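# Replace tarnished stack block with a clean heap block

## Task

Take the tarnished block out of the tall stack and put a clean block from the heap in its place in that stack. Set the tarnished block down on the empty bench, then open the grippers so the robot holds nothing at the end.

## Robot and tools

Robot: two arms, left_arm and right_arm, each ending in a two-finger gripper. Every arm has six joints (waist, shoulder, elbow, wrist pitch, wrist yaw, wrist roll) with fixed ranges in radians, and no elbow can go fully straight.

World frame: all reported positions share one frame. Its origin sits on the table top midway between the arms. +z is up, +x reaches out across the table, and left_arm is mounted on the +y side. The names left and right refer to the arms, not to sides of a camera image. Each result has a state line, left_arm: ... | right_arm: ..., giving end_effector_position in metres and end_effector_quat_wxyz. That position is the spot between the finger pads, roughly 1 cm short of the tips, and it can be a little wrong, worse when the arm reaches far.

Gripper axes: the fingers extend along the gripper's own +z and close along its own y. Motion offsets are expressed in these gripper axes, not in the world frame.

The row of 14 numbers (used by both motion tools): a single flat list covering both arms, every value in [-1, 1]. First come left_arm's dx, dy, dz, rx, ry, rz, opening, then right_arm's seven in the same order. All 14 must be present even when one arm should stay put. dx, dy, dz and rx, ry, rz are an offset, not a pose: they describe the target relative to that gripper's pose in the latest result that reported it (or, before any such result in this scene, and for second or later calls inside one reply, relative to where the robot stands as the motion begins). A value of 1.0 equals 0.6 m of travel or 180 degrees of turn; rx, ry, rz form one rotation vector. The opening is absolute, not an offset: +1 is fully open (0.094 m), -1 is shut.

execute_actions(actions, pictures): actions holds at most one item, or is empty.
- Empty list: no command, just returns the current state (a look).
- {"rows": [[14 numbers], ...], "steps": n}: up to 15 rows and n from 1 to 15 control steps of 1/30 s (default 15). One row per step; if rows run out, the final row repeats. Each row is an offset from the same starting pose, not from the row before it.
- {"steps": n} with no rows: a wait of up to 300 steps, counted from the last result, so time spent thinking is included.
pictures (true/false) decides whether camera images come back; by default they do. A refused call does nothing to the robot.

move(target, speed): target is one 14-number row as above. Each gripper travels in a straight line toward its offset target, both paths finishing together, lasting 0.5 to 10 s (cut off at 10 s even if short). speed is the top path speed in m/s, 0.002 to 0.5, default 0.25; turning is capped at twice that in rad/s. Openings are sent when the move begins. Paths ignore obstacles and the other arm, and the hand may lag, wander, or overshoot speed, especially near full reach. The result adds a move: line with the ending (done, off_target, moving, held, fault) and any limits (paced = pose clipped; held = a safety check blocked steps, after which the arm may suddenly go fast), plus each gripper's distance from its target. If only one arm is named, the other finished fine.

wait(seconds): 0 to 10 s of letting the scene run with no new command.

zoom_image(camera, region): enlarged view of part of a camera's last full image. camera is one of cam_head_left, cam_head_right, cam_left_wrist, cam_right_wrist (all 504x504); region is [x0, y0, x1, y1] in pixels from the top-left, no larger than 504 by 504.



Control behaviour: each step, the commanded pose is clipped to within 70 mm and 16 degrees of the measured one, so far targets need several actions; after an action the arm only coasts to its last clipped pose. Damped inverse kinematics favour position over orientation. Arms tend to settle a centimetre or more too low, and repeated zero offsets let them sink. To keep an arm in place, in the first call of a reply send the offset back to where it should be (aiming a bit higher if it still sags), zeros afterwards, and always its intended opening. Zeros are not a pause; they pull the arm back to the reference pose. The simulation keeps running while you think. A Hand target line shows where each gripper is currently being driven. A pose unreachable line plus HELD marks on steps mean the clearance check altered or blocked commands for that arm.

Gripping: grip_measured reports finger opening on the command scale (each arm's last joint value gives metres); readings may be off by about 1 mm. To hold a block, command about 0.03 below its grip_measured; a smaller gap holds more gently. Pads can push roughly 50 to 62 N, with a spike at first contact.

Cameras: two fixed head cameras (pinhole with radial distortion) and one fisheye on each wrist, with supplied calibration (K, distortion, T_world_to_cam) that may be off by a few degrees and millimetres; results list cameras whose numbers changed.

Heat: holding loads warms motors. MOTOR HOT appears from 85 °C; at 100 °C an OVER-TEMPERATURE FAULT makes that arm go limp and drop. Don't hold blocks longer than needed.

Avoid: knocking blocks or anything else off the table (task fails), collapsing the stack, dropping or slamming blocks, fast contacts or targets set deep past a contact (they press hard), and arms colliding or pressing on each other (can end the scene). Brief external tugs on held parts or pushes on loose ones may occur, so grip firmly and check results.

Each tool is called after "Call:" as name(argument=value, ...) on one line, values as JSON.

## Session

Call:
execute_actions(actions=[])

Scene clock: 0.00 s of 7120.00 s.
left_arm: end_effector_position=(+0.2018, +0.5221, +0.3199) grip_measured=+1.000 end_effector_quat_wxyz=(-0.041, +0.900, -0.432, +0.031) | right_arm: end_effector_position=(+0.5804, +0.1016, +0.2036) grip_measured=+1.000 end_effector_quat_wxyz=(+0.255, +0.491, +0.594, +0.584)
Joint positions: left_arm=[ 1.066  1.169  1.324 -1.642  0.059 -1.162  0.094] | right_arm=[0.424 1.799 1.141 0.469 0.069 1.863 0.094]
Joint velocities: left_arm=[-0.005 -0.005 -0.007  0.007  0.037 -0.007  0.   ] | right_arm=[-0.024 -0.005 -0.012 -0.022 -0.007  0.007  0.   ]
Hand target (left_arm): +0.204, +0.527, +0.332; -0.056, +0.900, -0.432, +0.031
Hand target (right_arm): +0.587, +0.105, +0.227; +0.261, +0.483, +0.582, +0.600
camera_calibration (this result's frames):
cam_left_wrist: T_world_to_cam=[[0.77284, 0.627177, 0.0967856, -0.517936], [0.457005, -0.655864, 0.600823, 0.0633339], [0.4403, -0.420109, -0.793501, 0.508996], [0, 0, 0, 1]] pos_world=[0.147227, 0.580209, 0.415965]
cam_right_wrist: T_world_to_cam=[[-0.288756, 0.154541, -0.944848, 0.341135], [-0.830664, 0.450265, 0.327505, 0.369707], [0.476044, 0.87942, -0.00164526, -0.23794], [0, 0, 0, 1]] pos_world=[0.518877, -0.00993568, 0.200848]

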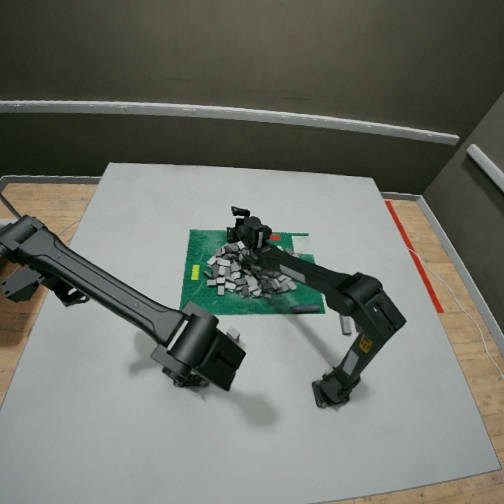

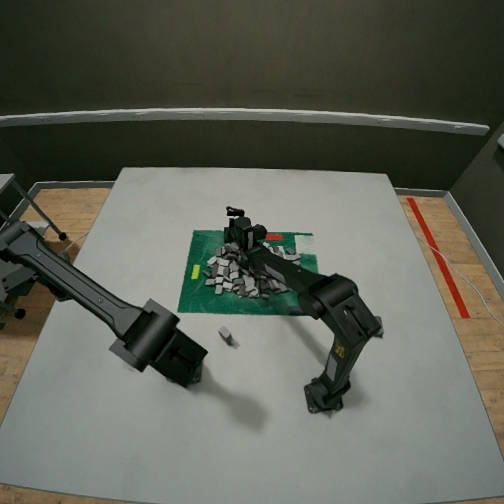

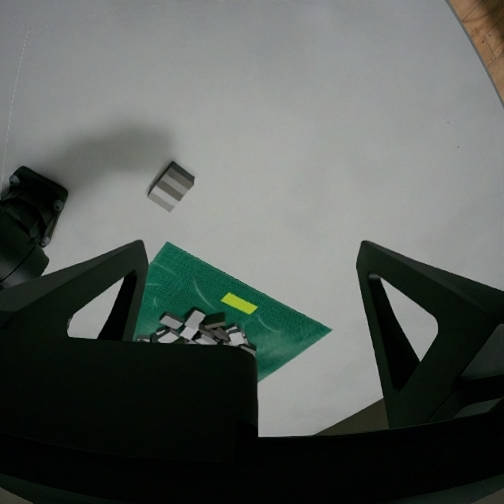

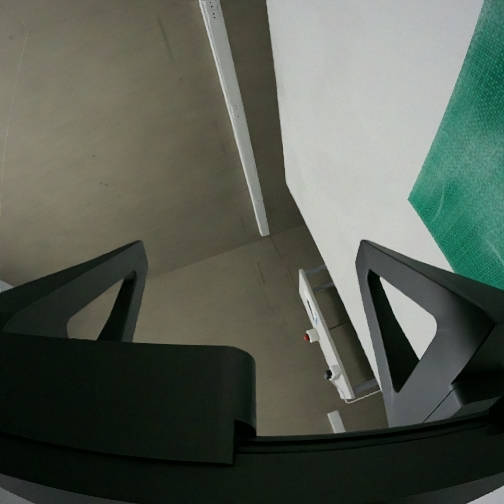

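Call:
zoom_image(camera="cam_head_right", region=[190,300,270,380])

Call:
move(target=[0.27,-0.15,0.05,0,0,0.3,1,0.087,-0.143,-0.6,0.446,0.067,-0.227,1])

Region (190, 300, 270, 380) of cam_head_right's 504x504 image, scaled by 6.300, with more detail than that image has.

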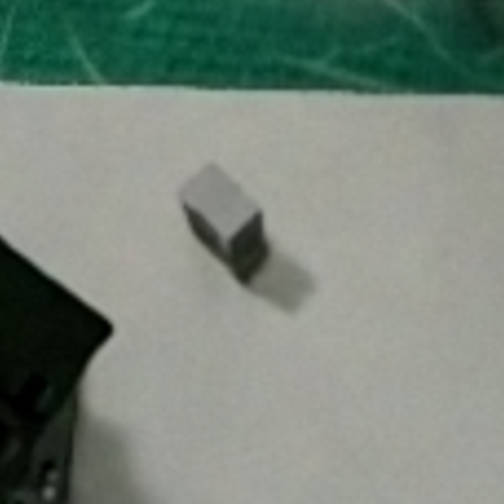

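Scene clock: 12.63 s of 7120.00 s.
left_arm: end_effector_position=(+0.3590, +0.4487, +0.2838) grip_measured=+1.000 end_effector_quat_wxyz=(+0.023, -0.616, +0.788, -0.004) | right_arm: end_effector_position=(+0.2132, -0.0144, +0.1736) grip_measured=+1.000 end_effector_quat_wxyz=(-0.010, +0.264, +0.964, -0.035)
Joint positions: left_arm=[ 0.577  1.326  1.365 -1.565  0.006 -0.729  0.094] | right_arm=[ 0.653  1.332  1.078 -1.388  0.018  1.303  0.094]
Joint velocities: left_arm=[ 0.005  0.005  0.002  0.007 -0.007 -0.066  0.   ] | right_arm=[-0.024  0.005  0.012  0.002  0.037 -0.007  0.   ]
Hand target (left_arm): +0.375, +0.455, +0.304; +0.051, -0.606, +0.794, -0.004
Hand target (right_arm): +0.223, -0.002, +0.204; +0.009, +0.257, +0.966, -0.006
Off the commanded pose (left_arm): 0.025 m, 3 deg.
Off the commanded pose (right_arm): 0.036 m, 4 deg.
After step 90, 6.03 s passed at rest.
move: off_target (left_arm, right_arm)
camera_calibration (this result's frames):
cam_left_wrist: T_world_to_cam=[[0.971015, -0.236962, 0.0312895, -0.254672], [-0.213134, -0.799153, 0.562075, 0.280904], [-0.108185, -0.552452, -0.826494, 0.645965], [0, 0, 0, 1]] pos_world=[0.377044, 0.521002, 0.383966]
cam_right_wrist: T_world_to_cam=[[-0.501834, -0.861324, 0.0792659, 0.0777863], [-0.672627, 0.446218, 0.590307, 0.0474063], [-0.543816, 0.242919, -0.803278, 0.386205], [0, 0, 0, 1]] pos_world=[0.280947, -0.047971, 0.27608]

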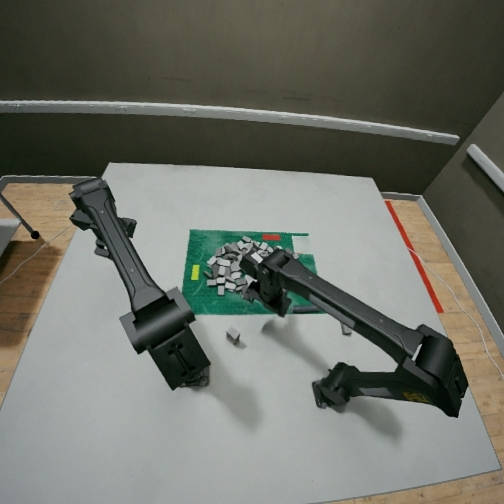

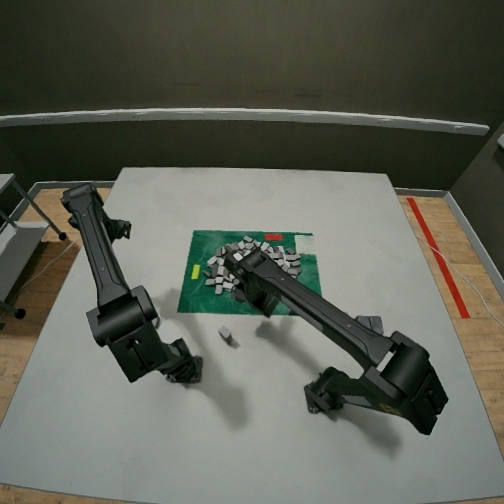

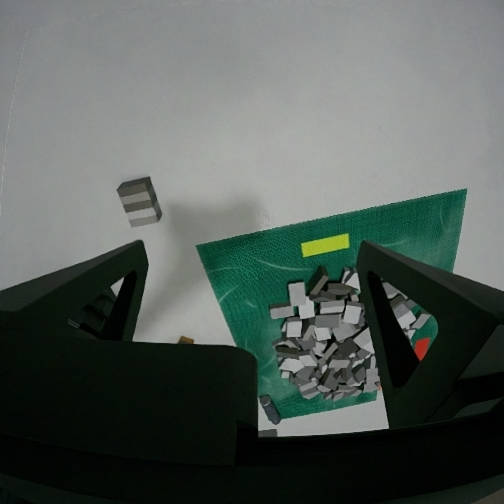

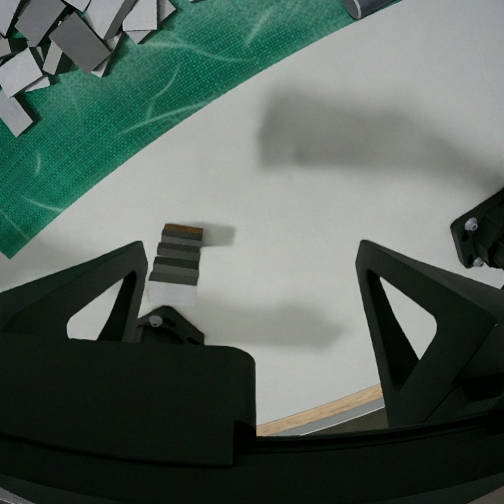

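Call:
move(target=[0,0,0,0,0,0,1,0.183,0.13,0.07,-0.033,0,0.06,1], speed=0.2)

Call:
zoom_image(camera="cam_right_wrist", region=[150,80,350,280])

Scene clock: 20.17 s of 7120.00 s.
left_arm: end_effector_position=(+0.3590, +0.4487, +0.2838) grip_measured=+1.000 end_effector_quat_wxyz=(+0.023, -0.615, +0.788, -0.004) | right_arm: end_effector_position=(+0.1510, +0.0991, +0.1256) grip_measured=+1.000 end_effector_quat_wxyz=(+0.004, +0.350, +0.937, +0.006)
Joint positions: left_arm=[ 0.577  1.326  1.365 -1.565  0.006 -0.727  0.094] | right_arm=[ 0.962  1.457  1.073 -1.175  0.007  1.791  0.094]
Joint velocities: left_arm=[-0.005  0.005  0.007 -0.012 -0.007  0.007  0.   ] | right_arm=[-0.015 -0.005  0.012 -0.002  0.037 -0.081  0.   ]
Hand target (left_arm): +0.359, +0.449, +0.284; +0.023, -0.616, +0.788, -0.004
Hand target (right_arm): +0.155, +0.106, +0.128; +0.008, +0.355, +0.935, +0.016
Off the commanded pose (left_arm): 0.000 m, 0 deg.
Off the commanded pose (right_arm): 0.009 m, 1 deg.
After step 90, 3.23 s passed at rest.
move: done
camera_calibration (this result's frames):
cam_left_wrist: T_world_to_cam=[[0.970472, -0.239185, 0.0312207, -0.25346], [-0.214934, -0.798716, 0.56201, 0.281372], [-0.109488, -0.552126, -0.826541, 0.6463], [0, 0, 0, 1]] pos_world=[0.377214, 0.520952, 0.383972]
cam_right_wrist: T_world_to_cam=[[-0.649707, -0.760156, -0.00651575, 0.17123], [-0.61777, 0.522976, 0.587245, -0.0322691], [-0.44299, 0.385562, -0.809383, 0.257672], [0, 0, 0, 1]] pos_world=[0.205461, 0.0476886, 0.228621]

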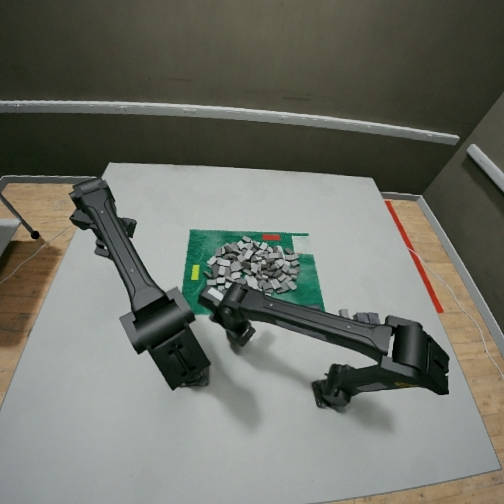

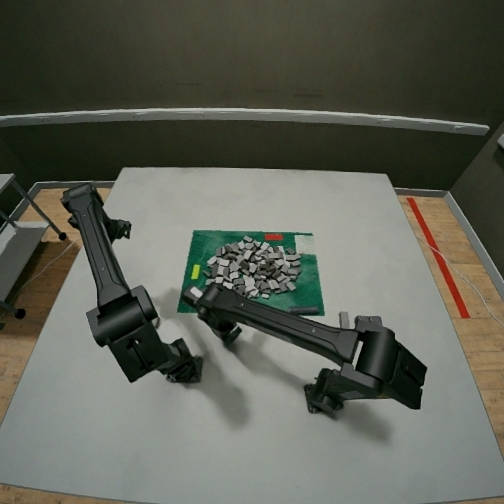

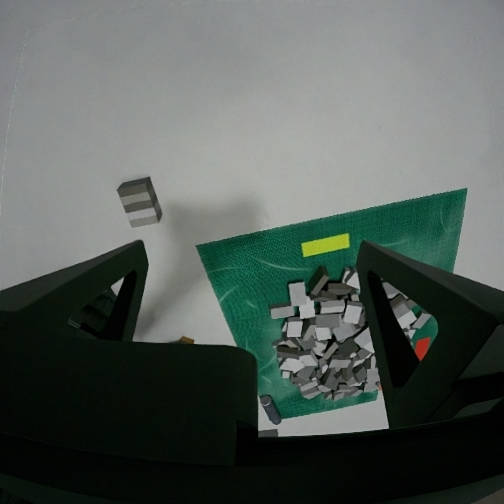

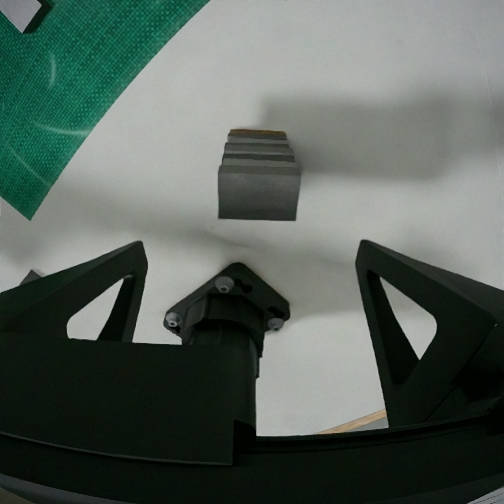

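Region (150, 80, 350, 280) of cam_right_wrist's 504x504 image, scaled by 2.520, with more detail than that image has.

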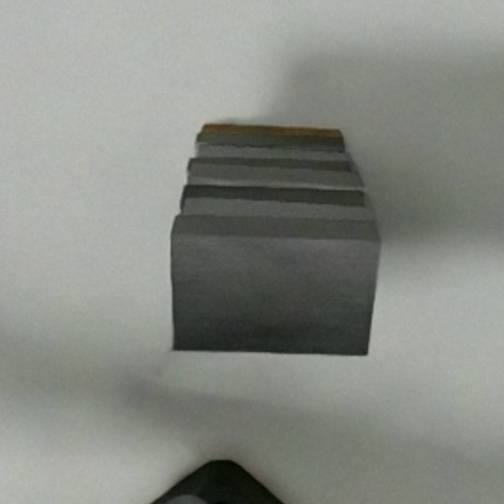

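Call:
move(target=[0,0,0,0,0,0,1,0,-0.004,0.135,0,0,0.012,0.35], speed=0.07)

Scene clock: 26.70 s of 7120.00 s.
left_arm: end_effector_position=(+0.3590, +0.4487, +0.2838) grip_measured=+1.000 end_effector_quat_wxyz=(+0.023, -0.615, +0.788, -0.004) | right_arm: end_effector_position=(+0.1490, +0.0954, +0.0494) grip_measured=+0.352 end_effector_quat_wxyz=(+0.004, +0.365, +0.931, +0.004)
Joint positions: left_arm=[ 0.577  1.326  1.365 -1.565  0.006 -0.727  0.094] | right_arm=[ 0.962  1.549  0.95  -0.964  0.007  1.823  0.064]
Joint velocities: left_arm=[-0.005  0.005 -0.002 -0.012  0.007 -0.037  0.   ] | right_arm=[-0.005 -0.015 -0.007  0.017 -0.037  0.051 -0.   ]
Hand target (left_arm): +0.359, +0.449, +0.284; +0.023, -0.615, +0.788, -0.004
Hand target (right_arm): +0.149, +0.097, +0.045; +0.004, +0.368, +0.930, +0.006
Off the commanded pose (left_arm): 0.000 m, 0 deg.
Off the commanded pose (right_arm): 0.006 m, 0 deg.
After step 90, 2.03 s passed at rest.
move: done
camera_calibration (this result's frames):
cam_left_wrist: T_world_to_cam=[[0.970472, -0.239185, 0.0312207, -0.25346], [-0.214934, -0.798716, 0.56201, 0.281372], [-0.109488, -0.552126, -0.826541, 0.6463], [0, 0, 0, 1]] pos_world=[0.377214, 0.520952, 0.383972]
cam_right_wrist: T_world_to_cam=[[-0.673455, -0.739224, -0.00257304, 0.167876], [-0.599603, 0.544213, 0.586778, 0.00850782], [-0.43236, 0.396711, -0.809744, 0.193896], [0, 0, 0, 1]] pos_world=[0.201991, 0.0425471, 0.152446]

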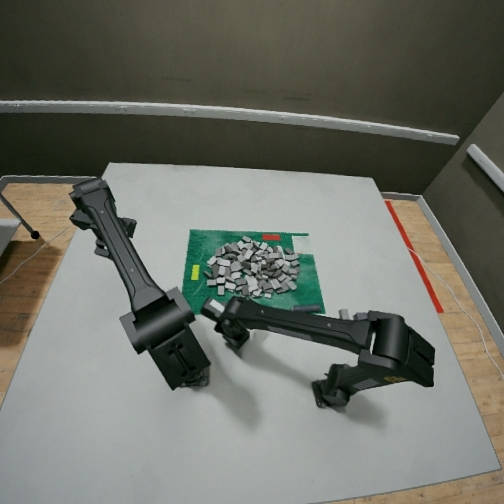

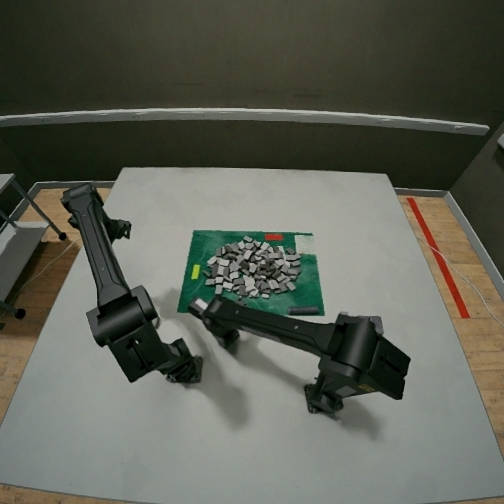

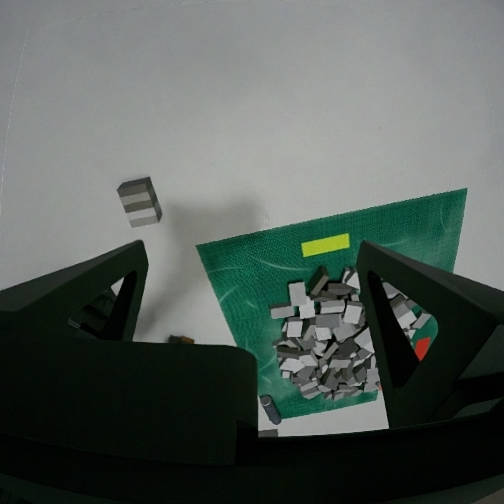

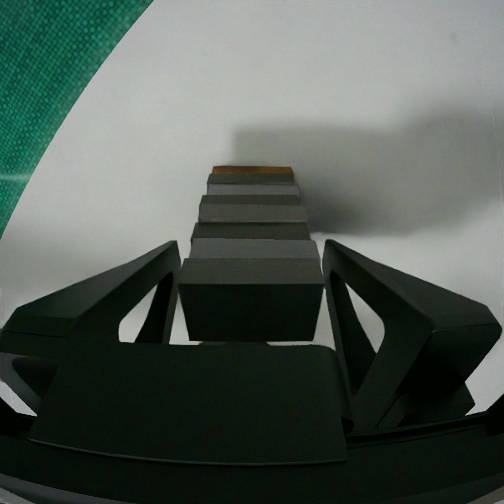

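Call:
execute_actions(actions=[{"rows":[[0,0,0,0,0,0,1,0,0,0,0,0,0,0.2],[0,0,0,0,0,0,1,0,0,0,0,0,0,0.1],[0,0,0,0,0,0,1,0,0,0,0,0,0,0.03],[0,0,0,0,0,0,1,0,0,0,0,0,0,-0.02],[0,0,0,0,0,0,1,0,0,0,0,0,0,-0.13]]}])

Call:
move(target=[0,0,0,0,0,0,1,-0.006,0.042,-0.11,-0.022,-0.003,0,-0.13], speed=0.07)

Scene clock: 34.97 s of 7120.00 s.
left_arm: end_effector_position=(+0.3590, +0.4487, +0.2838) grip_measured=+1.000 end_effector_quat_wxyz=(+0.023, -0.615, +0.788, -0.004) | right_arm: end_effector_position=(+0.1490, +0.0954, +0.0494) grip_measured=-0.126 end_effector_quat_wxyz=(+0.004, +0.365, +0.931, +0.004)
Joint positions: left_arm=[ 0.577  1.326  1.365 -1.565  0.006 -0.727  0.094] | right_arm=[ 0.962  1.549  0.95  -0.964  0.007  1.823  0.041]
Joint velocities: left_arm=[-0.005 -0.015 -0.012 -0.012  0.022 -0.037  0.   ] | right_arm=[-0.005  0.005 -0.002  0.002  0.037  0.007 -0.   ]
Hand target (left_arm): +0.359, +0.449, +0.284; +0.023, -0.615, +0.788, -0.004
Hand target (right_arm): +0.149, +0.095, +0.049; +0.004, +0.365, +0.931, +0.004
Off the commanded pose (left_arm): 0.000 m, 0 deg.
Off the commanded pose (right_arm): 0.000 m, 0 deg.
Steps of this call (steps 1 to 90: nothing new was sent; then 4.77 s passed at rest; steps 91 to 105: all 15 steps of this action). Readings (end_effector_position):
91: left_arm (+0.3590, +0.4487, +0.2838) | right_arm (+0.1490, +0.0954, +0.0494)
92: left_arm (+0.3590, +0.4487, +0.2838) | right_arm (+0.1490, +0.0954, +0.0494)
94: left_arm (+0.3590, +0.4487, +0.2838) | right_arm (+0.1490, +0.0954, +0.0494)
98: left_arm (+0.3590, +0.4487, +0.2838) | right_arm (+0.1490, +0.0954, +0.0494)
105: the state above
camera_calibration (this result's frames):
cam_left_wrist: T_world_to_cam=[[0.970472, -0.239185, 0.0312207, -0.25346], [-0.214934, -0.798716, 0.56201, 0.281372], [-0.109488, -0.552126, -0.826541, 0.6463], [0, 0, 0, 1]] pos_world=[0.377214, 0.520952, 0.383972]
cam_right_wrist: T_world_to_cam=[[-0.673736, -0.738967, -0.0025749, 0.167894], [-0.599394, 0.54444, 0.586781, 0.00845502], [-0.43221, 0.396879, -0.809742, 0.193858], [0, 0, 0, 1]] pos_world=[0.201971, 0.0425265, 0.152446]

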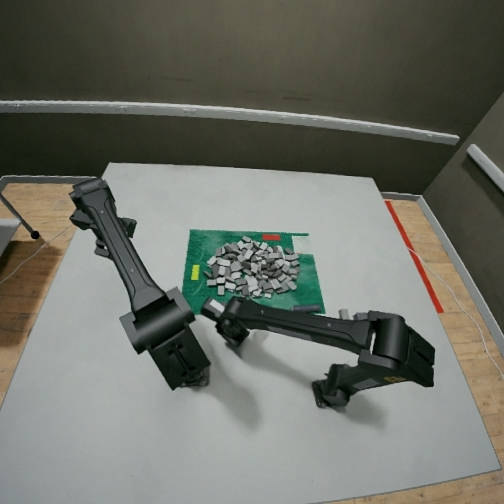

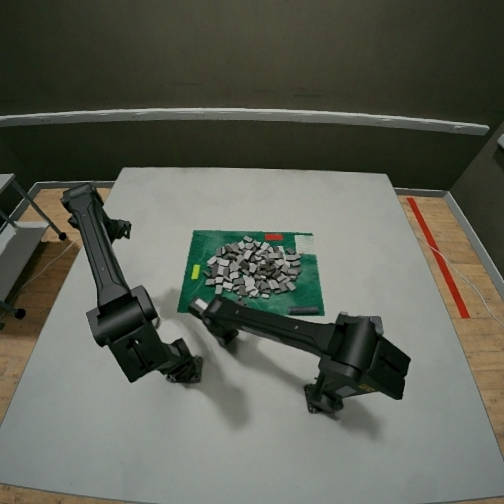

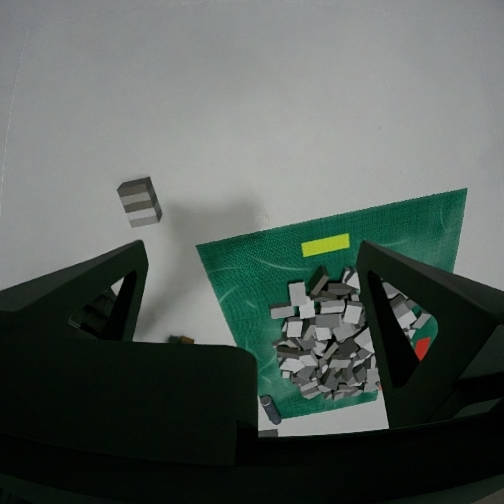

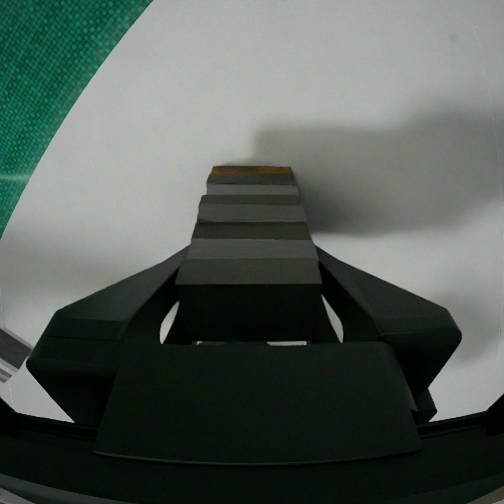

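Scene clock: 36.60 s of 7120.00 s.
left_arm: end_effector_position=(+0.3590, +0.4487, +0.2838) grip_measured=+1.000 end_effector_quat_wxyz=(+0.023, -0.615, +0.788, -0.004) | right_arm: end_effector_position=(+0.1509, +0.0893, +0.0778) grip_measured=-0.126 end_effector_quat_wxyz=(+0.013, +0.364, +0.931, -0.009)
Joint positions: left_arm=[ 0.577  1.326  1.365 -1.565  0.006 -0.727  0.094] | right_arm=[ 0.96   1.51   0.992 -1.068  0.028  1.818  0.041]
Joint velocities: left_arm=[-0.015  0.005  0.002 -0.012 -0.037 -0.022  0.   ] | right_arm=[-0.005 -0.005  0.007  0.027  0.066  0.022 -0.001]
Hand target (left_arm): +0.359, +0.449, +0.284; +0.023, -0.615, +0.788, -0.004
Hand target (right_arm): +0.168, +0.110, +0.115; +0.021, +0.365, +0.930, +0.034
Off the commanded pose (left_arm): 0.000 m, 0 deg.
Off the commanded pose (right_arm): 0.047 m, 5 deg.
move: off_target (right_arm)
camera_calibration (this result's frames):
cam_left_wrist: T_world_to_cam=[[0.970472, -0.239185, 0.0312207, -0.25346], [-0.214934, -0.798716, 0.56201, 0.281372], [-0.109488, -0.552126, -0.826541, 0.6463], [0, 0, 0, 1]] pos_world=[0.377214, 0.520952, 0.383972]
cam_right_wrist: T_world_to_cam=[[-0.67175, -0.740625, 0.0150729, 0.163249], [-0.605134, 0.560368, 0.565509, -0.00275303], [-0.427276, 0.370759, -0.824605, 0.222865], [0, 0, 0, 1]] pos_world=[0.203222, 0.0398199, 0.182872]

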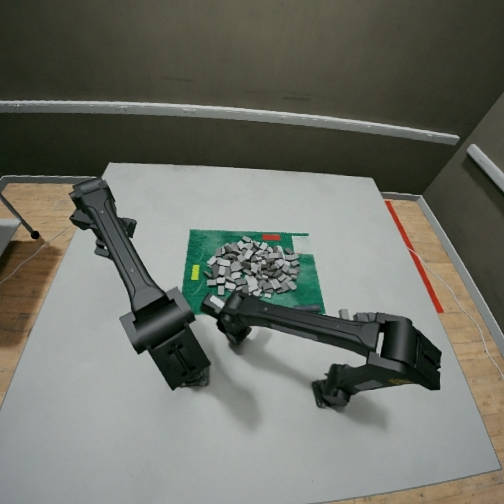

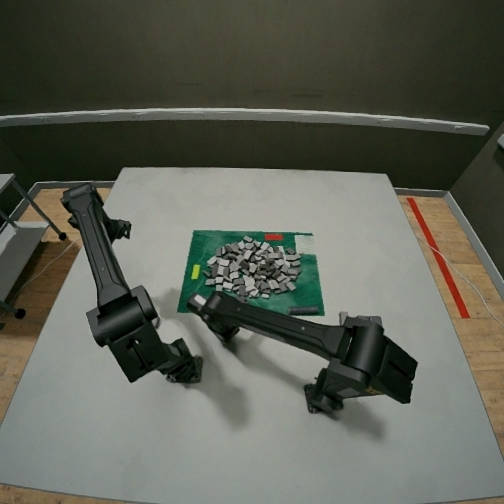

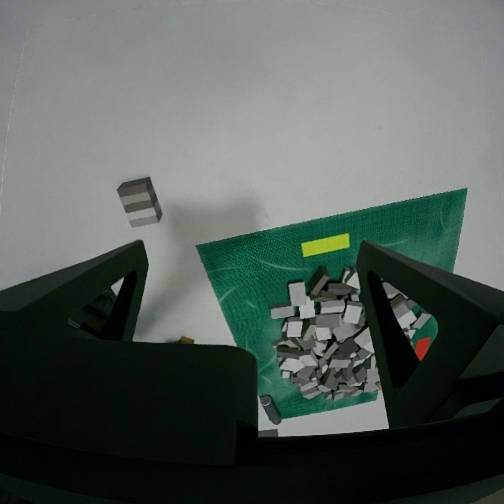

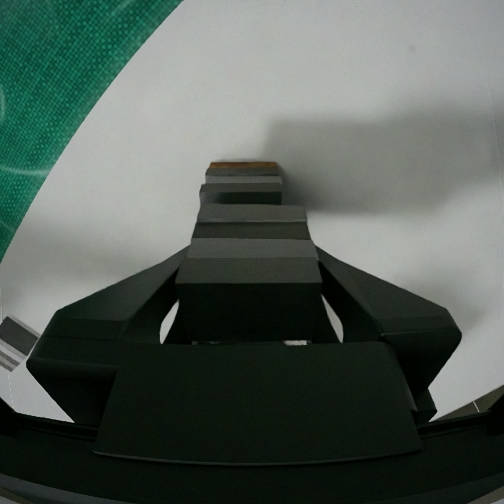

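Call:
move(target=[0,0,0,0,0,0,1,-0.25,-0.267,-0.008,-0.006,0.008,0,-0.18], speed=0.18)

Call:
move(target=[0,0,0,0,0,0,1,0,0,0.09,-0.006,0,0,-0.18], speed=0.07)

Scene clock: 44.23 s of 7120.00 s.
left_arm: end_effector_position=(+0.3590, +0.4487, +0.2838) grip_measured=+1.000 end_effector_quat_wxyz=(+0.023, -0.615, +0.788, -0.004) | right_arm: end_effector_position=(+0.1529, -0.1304, +0.0812) grip_measured=-0.150 end_effector_quat_wxyz=(-0.000, +0.367, +0.930, -0.005)
Joint positions: left_arm=[ 0.577  1.326  1.365 -1.565  0.006 -0.727  0.094] | right_arm=[ 0.461  1.039  0.594 -1.134  0.005  1.326  0.04 ]
Joint velocities: left_arm=[-0.005 -0.015 -0.007 -0.002 -0.022  0.022  0.   ] | right_arm=[ 0.005 -0.005 -0.002  0.002 -0.007  0.007 -0.   ]
Hand target (left_arm): +0.359, +0.449, +0.284; +0.023, -0.615, +0.788, -0.004
Hand target (right_arm): +0.154, -0.130, +0.088; +0.002, +0.364, +0.931, +0.001
Off the commanded pose (left_arm): 0.000 m, 0 deg.
Off the commanded pose (right_arm): 0.007 m, 1 deg.
After step 90, 2.83 s passed at rest.
move: done
camera_calibration (this result's frames):
cam_left_wrist: T_world_to_cam=[[0.970472, -0.239185, 0.0312207, -0.25346], [-0.214934, -0.798716, 0.56201, 0.281372], [-0.109488, -0.552126, -0.826541, 0.6463], [0, 0, 0, 1]] pos_world=[0.377214, 0.520952, 0.383972]
cam_right_wrist: T_world_to_cam=[[-0.676448, -0.736318, 0.0159264, 0.00301035], [-0.589123, 0.553946, 0.588284, 0.11458], [-0.441987, 0.388561, -0.808497, 0.31121], [0, 0, 0, 1]] pos_world=[0.207089, -0.182179, 0.184159]

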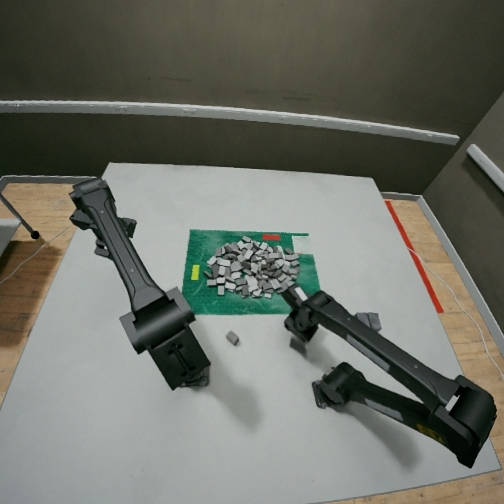

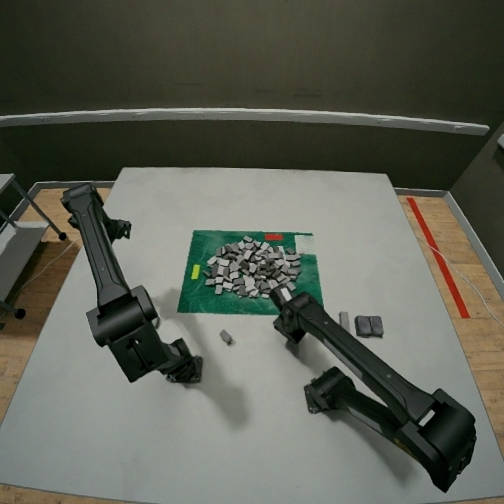

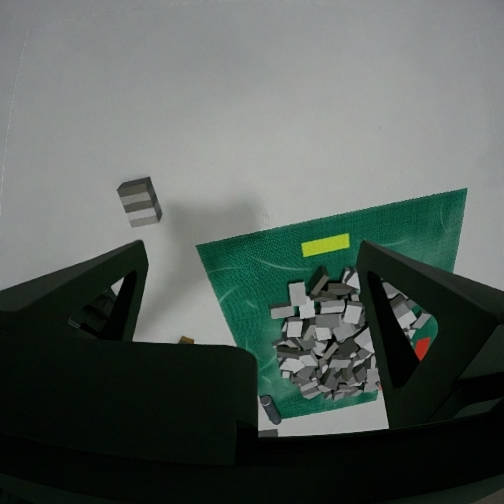

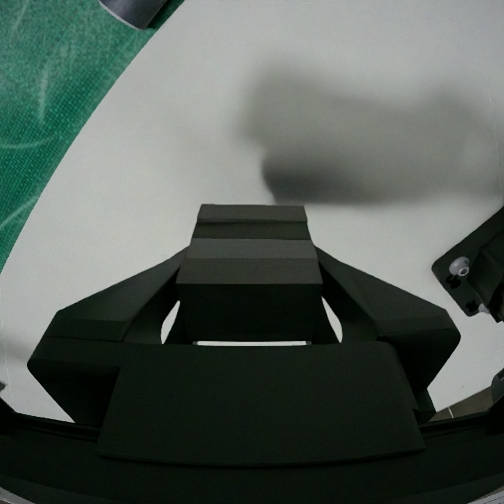

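Scene clock: 45.30 s of 7120.00 s.
left_arm: end_effector_position=(+0.3590, +0.4487, +0.2838) grip_measured=+1.000 end_effector_quat_wxyz=(+0.023, -0.615, +0.788, -0.004) | right_arm: end_effector_position=(+0.1455, -0.1350, +0.0257) grip_measured=-0.150 end_effector_quat_wxyz=(-0.002, +0.367, +0.930, -0.006)
Joint positions: left_arm=[ 0.577  1.326  1.365 -1.565  0.006 -0.727  0.094] | right_arm=[ 0.461  1.128  0.481 -0.937  0.004  1.325  0.04 ]
Joint velocities: left_arm=[-0.005 -0.005  0.002  0.012 -0.125  0.037  0.   ] | right_arm=[ 0.005 -0.005 -0.012 -0.007 -0.051 -0.066  0.   ]
Hand target (left_arm): +0.359, +0.449, +0.284; +0.023, -0.615, +0.788, -0.004
Hand target (right_arm): +0.151, -0.131, +0.028; +0.003, +0.367, +0.930, +0.004
Off the commanded pose (left_arm): 0.000 m, 0 deg.
Off the commanded pose (right_arm): 0.008 m, 1 deg.
move: done
camera_calibration (this result's frames):
cam_left_wrist: T_world_to_cam=[[0.970472, -0.239185, 0.0312207, -0.25346], [-0.214934, -0.798716, 0.56201, 0.281372], [-0.109488, -0.552126, -0.826541, 0.6463], [0, 0, 0, 1]] pos_world=[0.377214, 0.520952, 0.383972]
cam_right_wrist: T_world_to_cam=[[-0.676089, -0.736536, 0.020441, -0.00466903], [-0.586506, 0.55475, 0.590138, 0.145055], [-0.445998, 0.386997, -0.807044, 0.265204], [0, 0, 0, 1]] pos_world=[0.200199, -0.186541, 0.128524]

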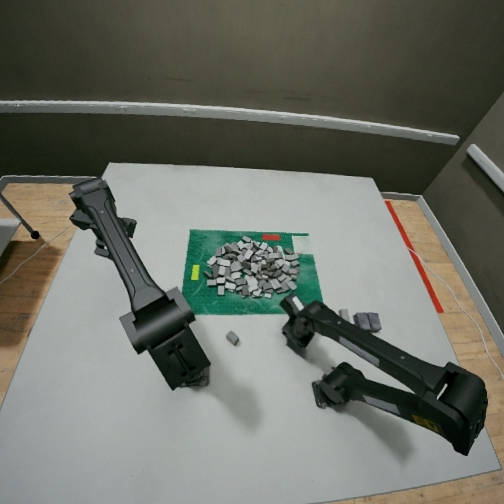

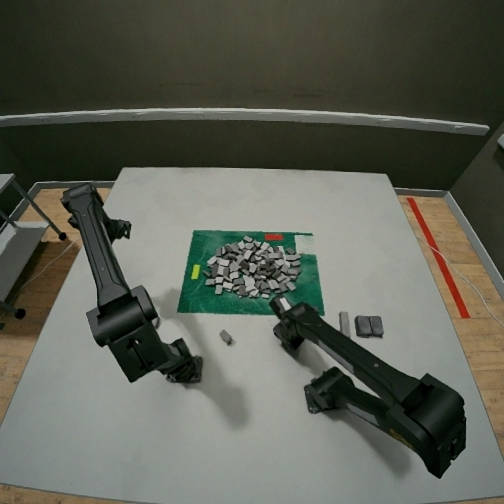

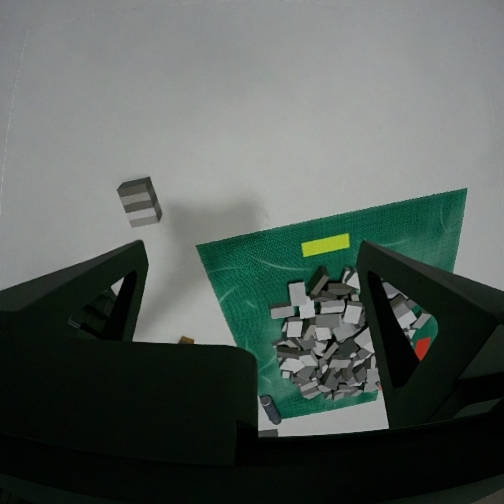

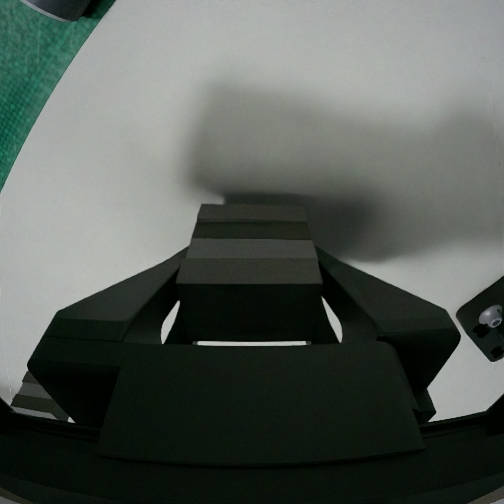

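Call:
move(target=[0,0,0,0,0,0,1,0,0.006,0.045,-0.008,0,0,-0.18], speed=0.025)

Call:
execute_actions(actions=[{"rows":[[0,0,0,0,0,0,1,0,0,0,0,0,0,0.5]],"steps":12}], pictures=false)

Call:
move(target=[0,0,0,0,0,0,1,-0.012,0.03,-0.16,-0.015,-0.005,0,0.5], speed=0.12)

Call:
move(target=[0,0,0,0,0,0,1,0.267,0.323,-0.03,-0.017,0.002,0,0.5])

Scene clock: 54.10 s of 7120.00 s.
left_arm: end_effector_position=(+0.3590, +0.4487, +0.2838) grip_measured=+1.000 end_effector_quat_wxyz=(+0.023, -0.615, +0.788, -0.004) | right_arm: end_effector_position=(+0.1456, -0.1346, +0.0047) grip_measured=-0.150 end_effector_quat_wxyz=(+0.002, +0.367, +0.930, +0.001)
Joint positions: left_arm=[ 0.577  1.326  1.365 -1.565  0.006 -0.727  0.094] | right_arm=[ 0.461  1.174  0.441 -0.835  0.002  1.325  0.04 ]
Joint velocities: left_arm=[-0.015  0.005  0.012 -0.027  0.051 -0.007  0.   ] | right_arm=[-0.015 -0.005 -0.002 -0.002 -0.081  0.037  0.   ]
Hand target (left_arm): +0.359, +0.449, +0.284; +0.023, -0.615, +0.788, -0.004
Hand target (right_arm): +0.147, -0.133, -0.001; +0.002, +0.367, +0.930, +0.005
Off the commanded pose (left_arm): 0.000 m, 0 deg.
Off the commanded pose (right_arm): 0.007 m, 1 deg.
After step 90, 4.50 s passed at rest.
move: done
camera_calibration (this result's frames):
cam_left_wrist: T_world_to_cam=[[0.970472, -0.239185, 0.0312207, -0.25346], [-0.214934, -0.798716, 0.56201, 0.281372], [-0.109488, -0.552126, -0.826541, 0.6463], [0, 0, 0, 1]] pos_world=[0.377214, 0.520952, 0.383972]
cam_right_wrist: T_world_to_cam=[[-0.676252, -0.736656, 0.0045492, -0.00378446], [-0.593936, 0.548867, 0.588205, 0.157629], [-0.435802, 0.395073, -0.808699, 0.247731], [0, 0, 0, 1]] pos_world=[0.199024, -0.187177, 0.107639]

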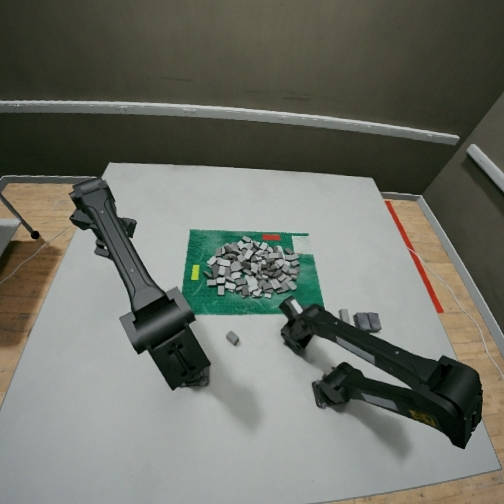

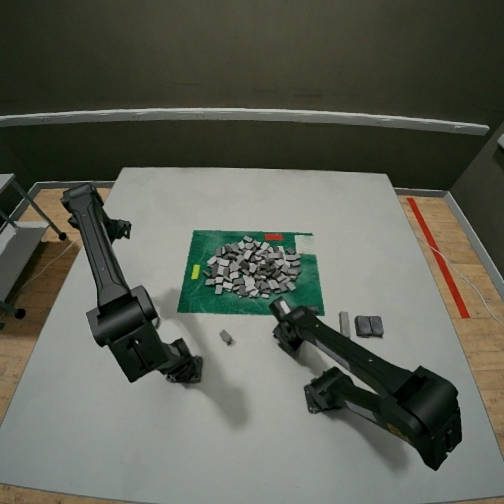

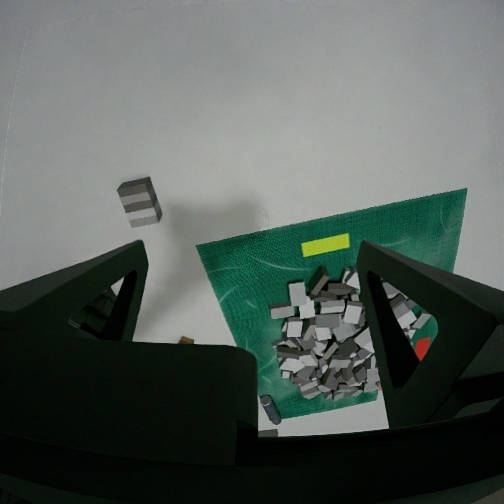

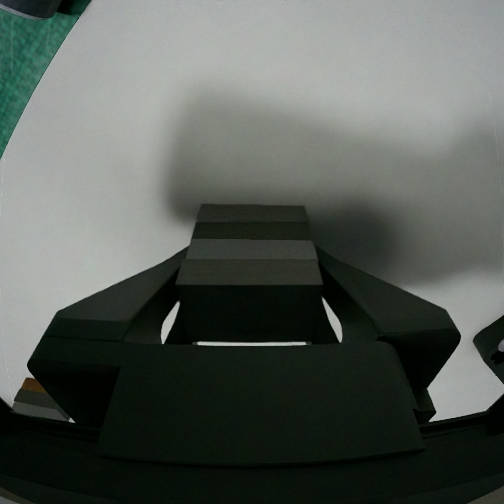

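Scene clock: 54.50 s of 7120.00 s.
left_arm: end_effector_position=(+0.3590, +0.4487, +0.2838) grip_measured=+1.000 end_effector_quat_wxyz=(+0.023, -0.615, +0.788, -0.004) | right_arm: end_effector_position=(+0.1456, -0.1346, +0.0047) grip_measured=+0.498 end_effector_quat_wxyz=(+0.002, +0.367, +0.930, +0.001)
Joint positions: left_arm=[ 0.577  1.326  1.365 -1.565  0.006 -0.727  0.094] | right_arm=[ 0.461  1.174  0.441 -0.835  0.002  1.325  0.07 ]
Joint velocities: left_arm=[ 0.005 -0.005 -0.007 -0.012 -0.007 -0.022  0.   ] | right_arm=[-0.015  0.005 -0.012 -0.012  0.007 -0.022  0.   ]
Hand target (left_arm): +0.359, +0.449, +0.284; +0.023, -0.615, +0.788, -0.004
Hand target (right_arm): +0.146, -0.135, +0.005; +0.002, +0.367, +0.930, +0.001
Off the commanded pose (left_arm): 0.000 m, 0 deg.
Off the commanded pose (right_arm): 0.000 m, 0 deg.
Steps of this call (steps 1 to 12: all 12 steps of this action). Readings (end_effector_position):
1: left_arm (+0.3590, +0.4487, +0.2838) | right_arm (+0.1456, -0.1346, +0.0047)
2: left_arm (+0.3590, +0.4487, +0.2838) | right_arm (+0.1456, -0.1346, +0.0047)
4: left_arm (+0.3590, +0.4487, +0.2838) | right_arm (+0.1456, -0.1346, +0.0047)
8: left_arm (+0.3590, +0.4487, +0.2838) | right_arm (+0.1456, -0.1346, +0.0047)
12: the state above

Scene clock: 55.90 s of 7120.00 s.
left_arm: end_effector_position=(+0.3590, +0.4487, +0.2838) grip_measured=+1.000 end_effector_quat_wxyz=(+0.023, -0.615, +0.788, -0.004) | right_arm: end_effector_position=(+0.1474, -0.1337, +0.0782) grip_measured=+0.498 end_effector_quat_wxyz=(+0.002, +0.366, +0.931, +0.001)
Joint positions: left_arm=[ 0.577  1.326  1.365 -1.565  0.006 -0.727  0.094] | right_arm=[ 0.46   1.012  0.57  -1.124  0.002  1.323  0.07 ]
Joint velocities: left_arm=[-0.015 -0.005  0.002 -0.017 -0.081 -0.007  0.   ] | right_arm=[-0.015  0.015 -0.007 -0.007  0.051 -0.051 -0.001]
Hand target (left_arm): +0.359, +0.449, +0.284; +0.023, -0.615, +0.788, -0.004
Hand target (right_arm): +0.164, -0.127, +0.099; +0.018, +0.367, +0.930, +0.020
Off the commanded pose (left_arm): 0.000 m, 0 deg.
Off the commanded pose (right_arm): 0.028 m, 3 deg.
move: off_target (right_arm)
camera_calibration (this result's frames):
cam_left_wrist: T_world_to_cam=[[0.970472, -0.239185, 0.0312207, -0.25346], [-0.214934, -0.798716, 0.56201, 0.281372], [-0.109488, -0.552126, -0.826541, 0.6463], [0, 0, 0, 1]] pos_world=[0.377214, 0.520952, 0.383972]
cam_right_wrist: T_world_to_cam=[[-0.67513, -0.737689, 0.0038194, -0.0025598], [-0.595149, 0.547723, 0.588046, 0.114995], [-0.435887, 0.394734, -0.808819, 0.307623], [0, 0, 0, 1]] pos_world=[0.200799, -0.186303, 0.181199]

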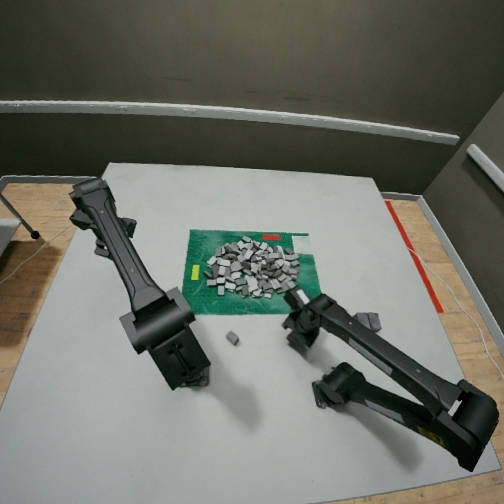

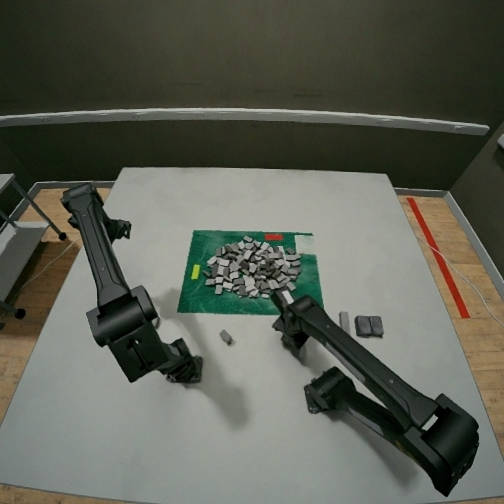

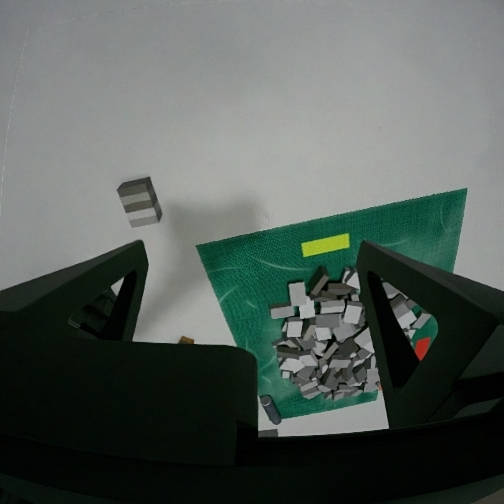

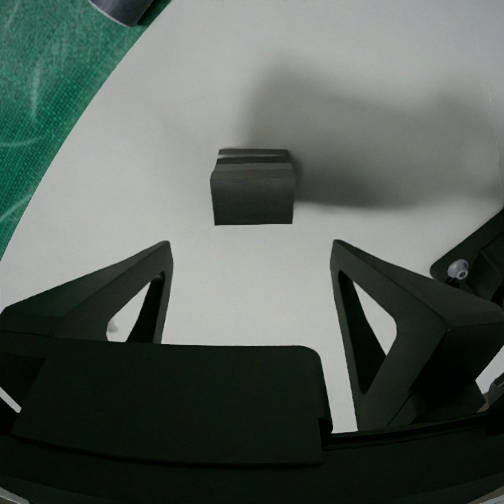

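Scene clock: 57.40 s of 7120.00 s.
left_arm: end_effector_position=(+0.3590, +0.4487, +0.2838) grip_measured=+1.000 end_effector_quat_wxyz=(+0.023, -0.615, +0.788, -0.004) | right_arm: end_effector_position=(+0.1501, +0.0966, +0.0832) grip_measured=+0.498 end_effector_quat_wxyz=(+0.006, +0.362, +0.932, +0.004)
Joint positions: left_arm=[ 0.577  1.326  1.365 -1.565  0.006 -0.727  0.094] | right_arm=[ 0.963  1.502  0.999 -1.058  0.011  1.819  0.07 ]
Joint velocities: left_arm=[-0.015 -0.015 -0.007  0.002  0.022  0.022  0.   ] | right_arm=[ 0.015 -0.005 -0.007  0.022 -0.037 -0.007  0.   ]
Hand target (left_arm): +0.359, +0.449, +0.284; +0.023, -0.615, +0.788, -0.004
Hand target (right_arm): +0.160, +0.117, +0.098; +0.011, +0.366, +0.930, +0.030
Off the commanded pose (left_arm): 0.000 m, 0 deg.
Off the commanded pose (right_arm): 0.027 m, 3 deg.
move: off_target (right_arm)
camera_calibration (this result's frames):
cam_left_wrist: T_world_to_cam=[[0.970472, -0.239185, 0.0312207, -0.25346], [-0.214934, -0.798716, 0.56201, 0.281372], [-0.109488, -0.552126, -0.826541, 0.6463], [0, 0, 0, 1]] pos_world=[0.377214, 0.520952, 0.383972]
cam_right_wrist: T_world_to_cam=[[-0.669789, -0.742533, -0.00531203, 0.16957], [-0.604781, 0.541353, 0.584103, -0.0100984], [-0.43084, 0.394439, -0.811662, 0.221415], [0, 0, 0, 1]] pos_world=[0.202864, 0.0440438, 0.186513]

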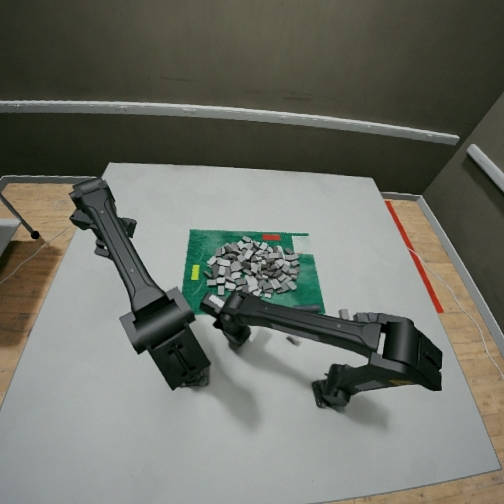

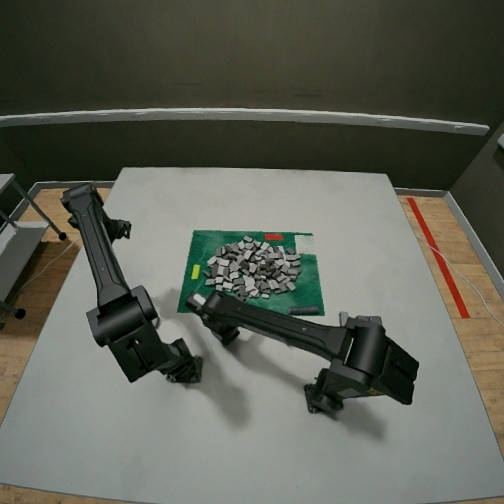

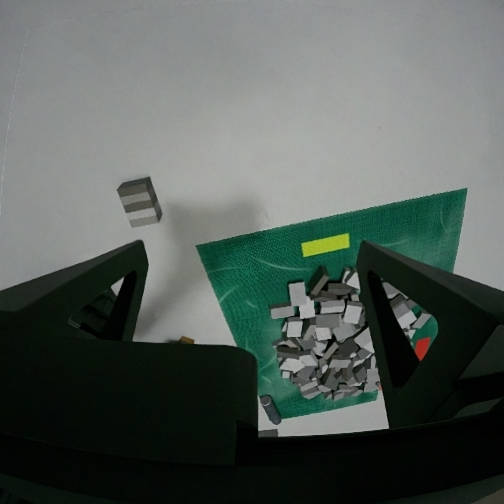

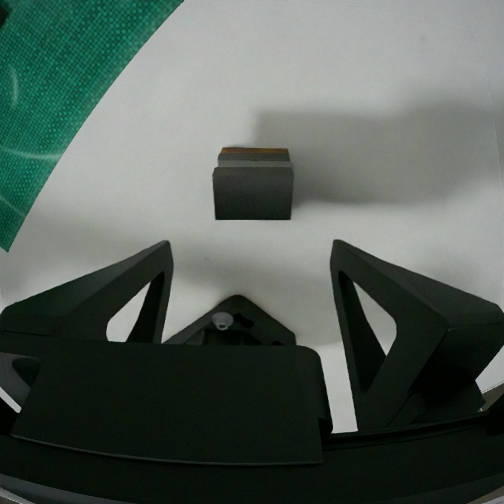

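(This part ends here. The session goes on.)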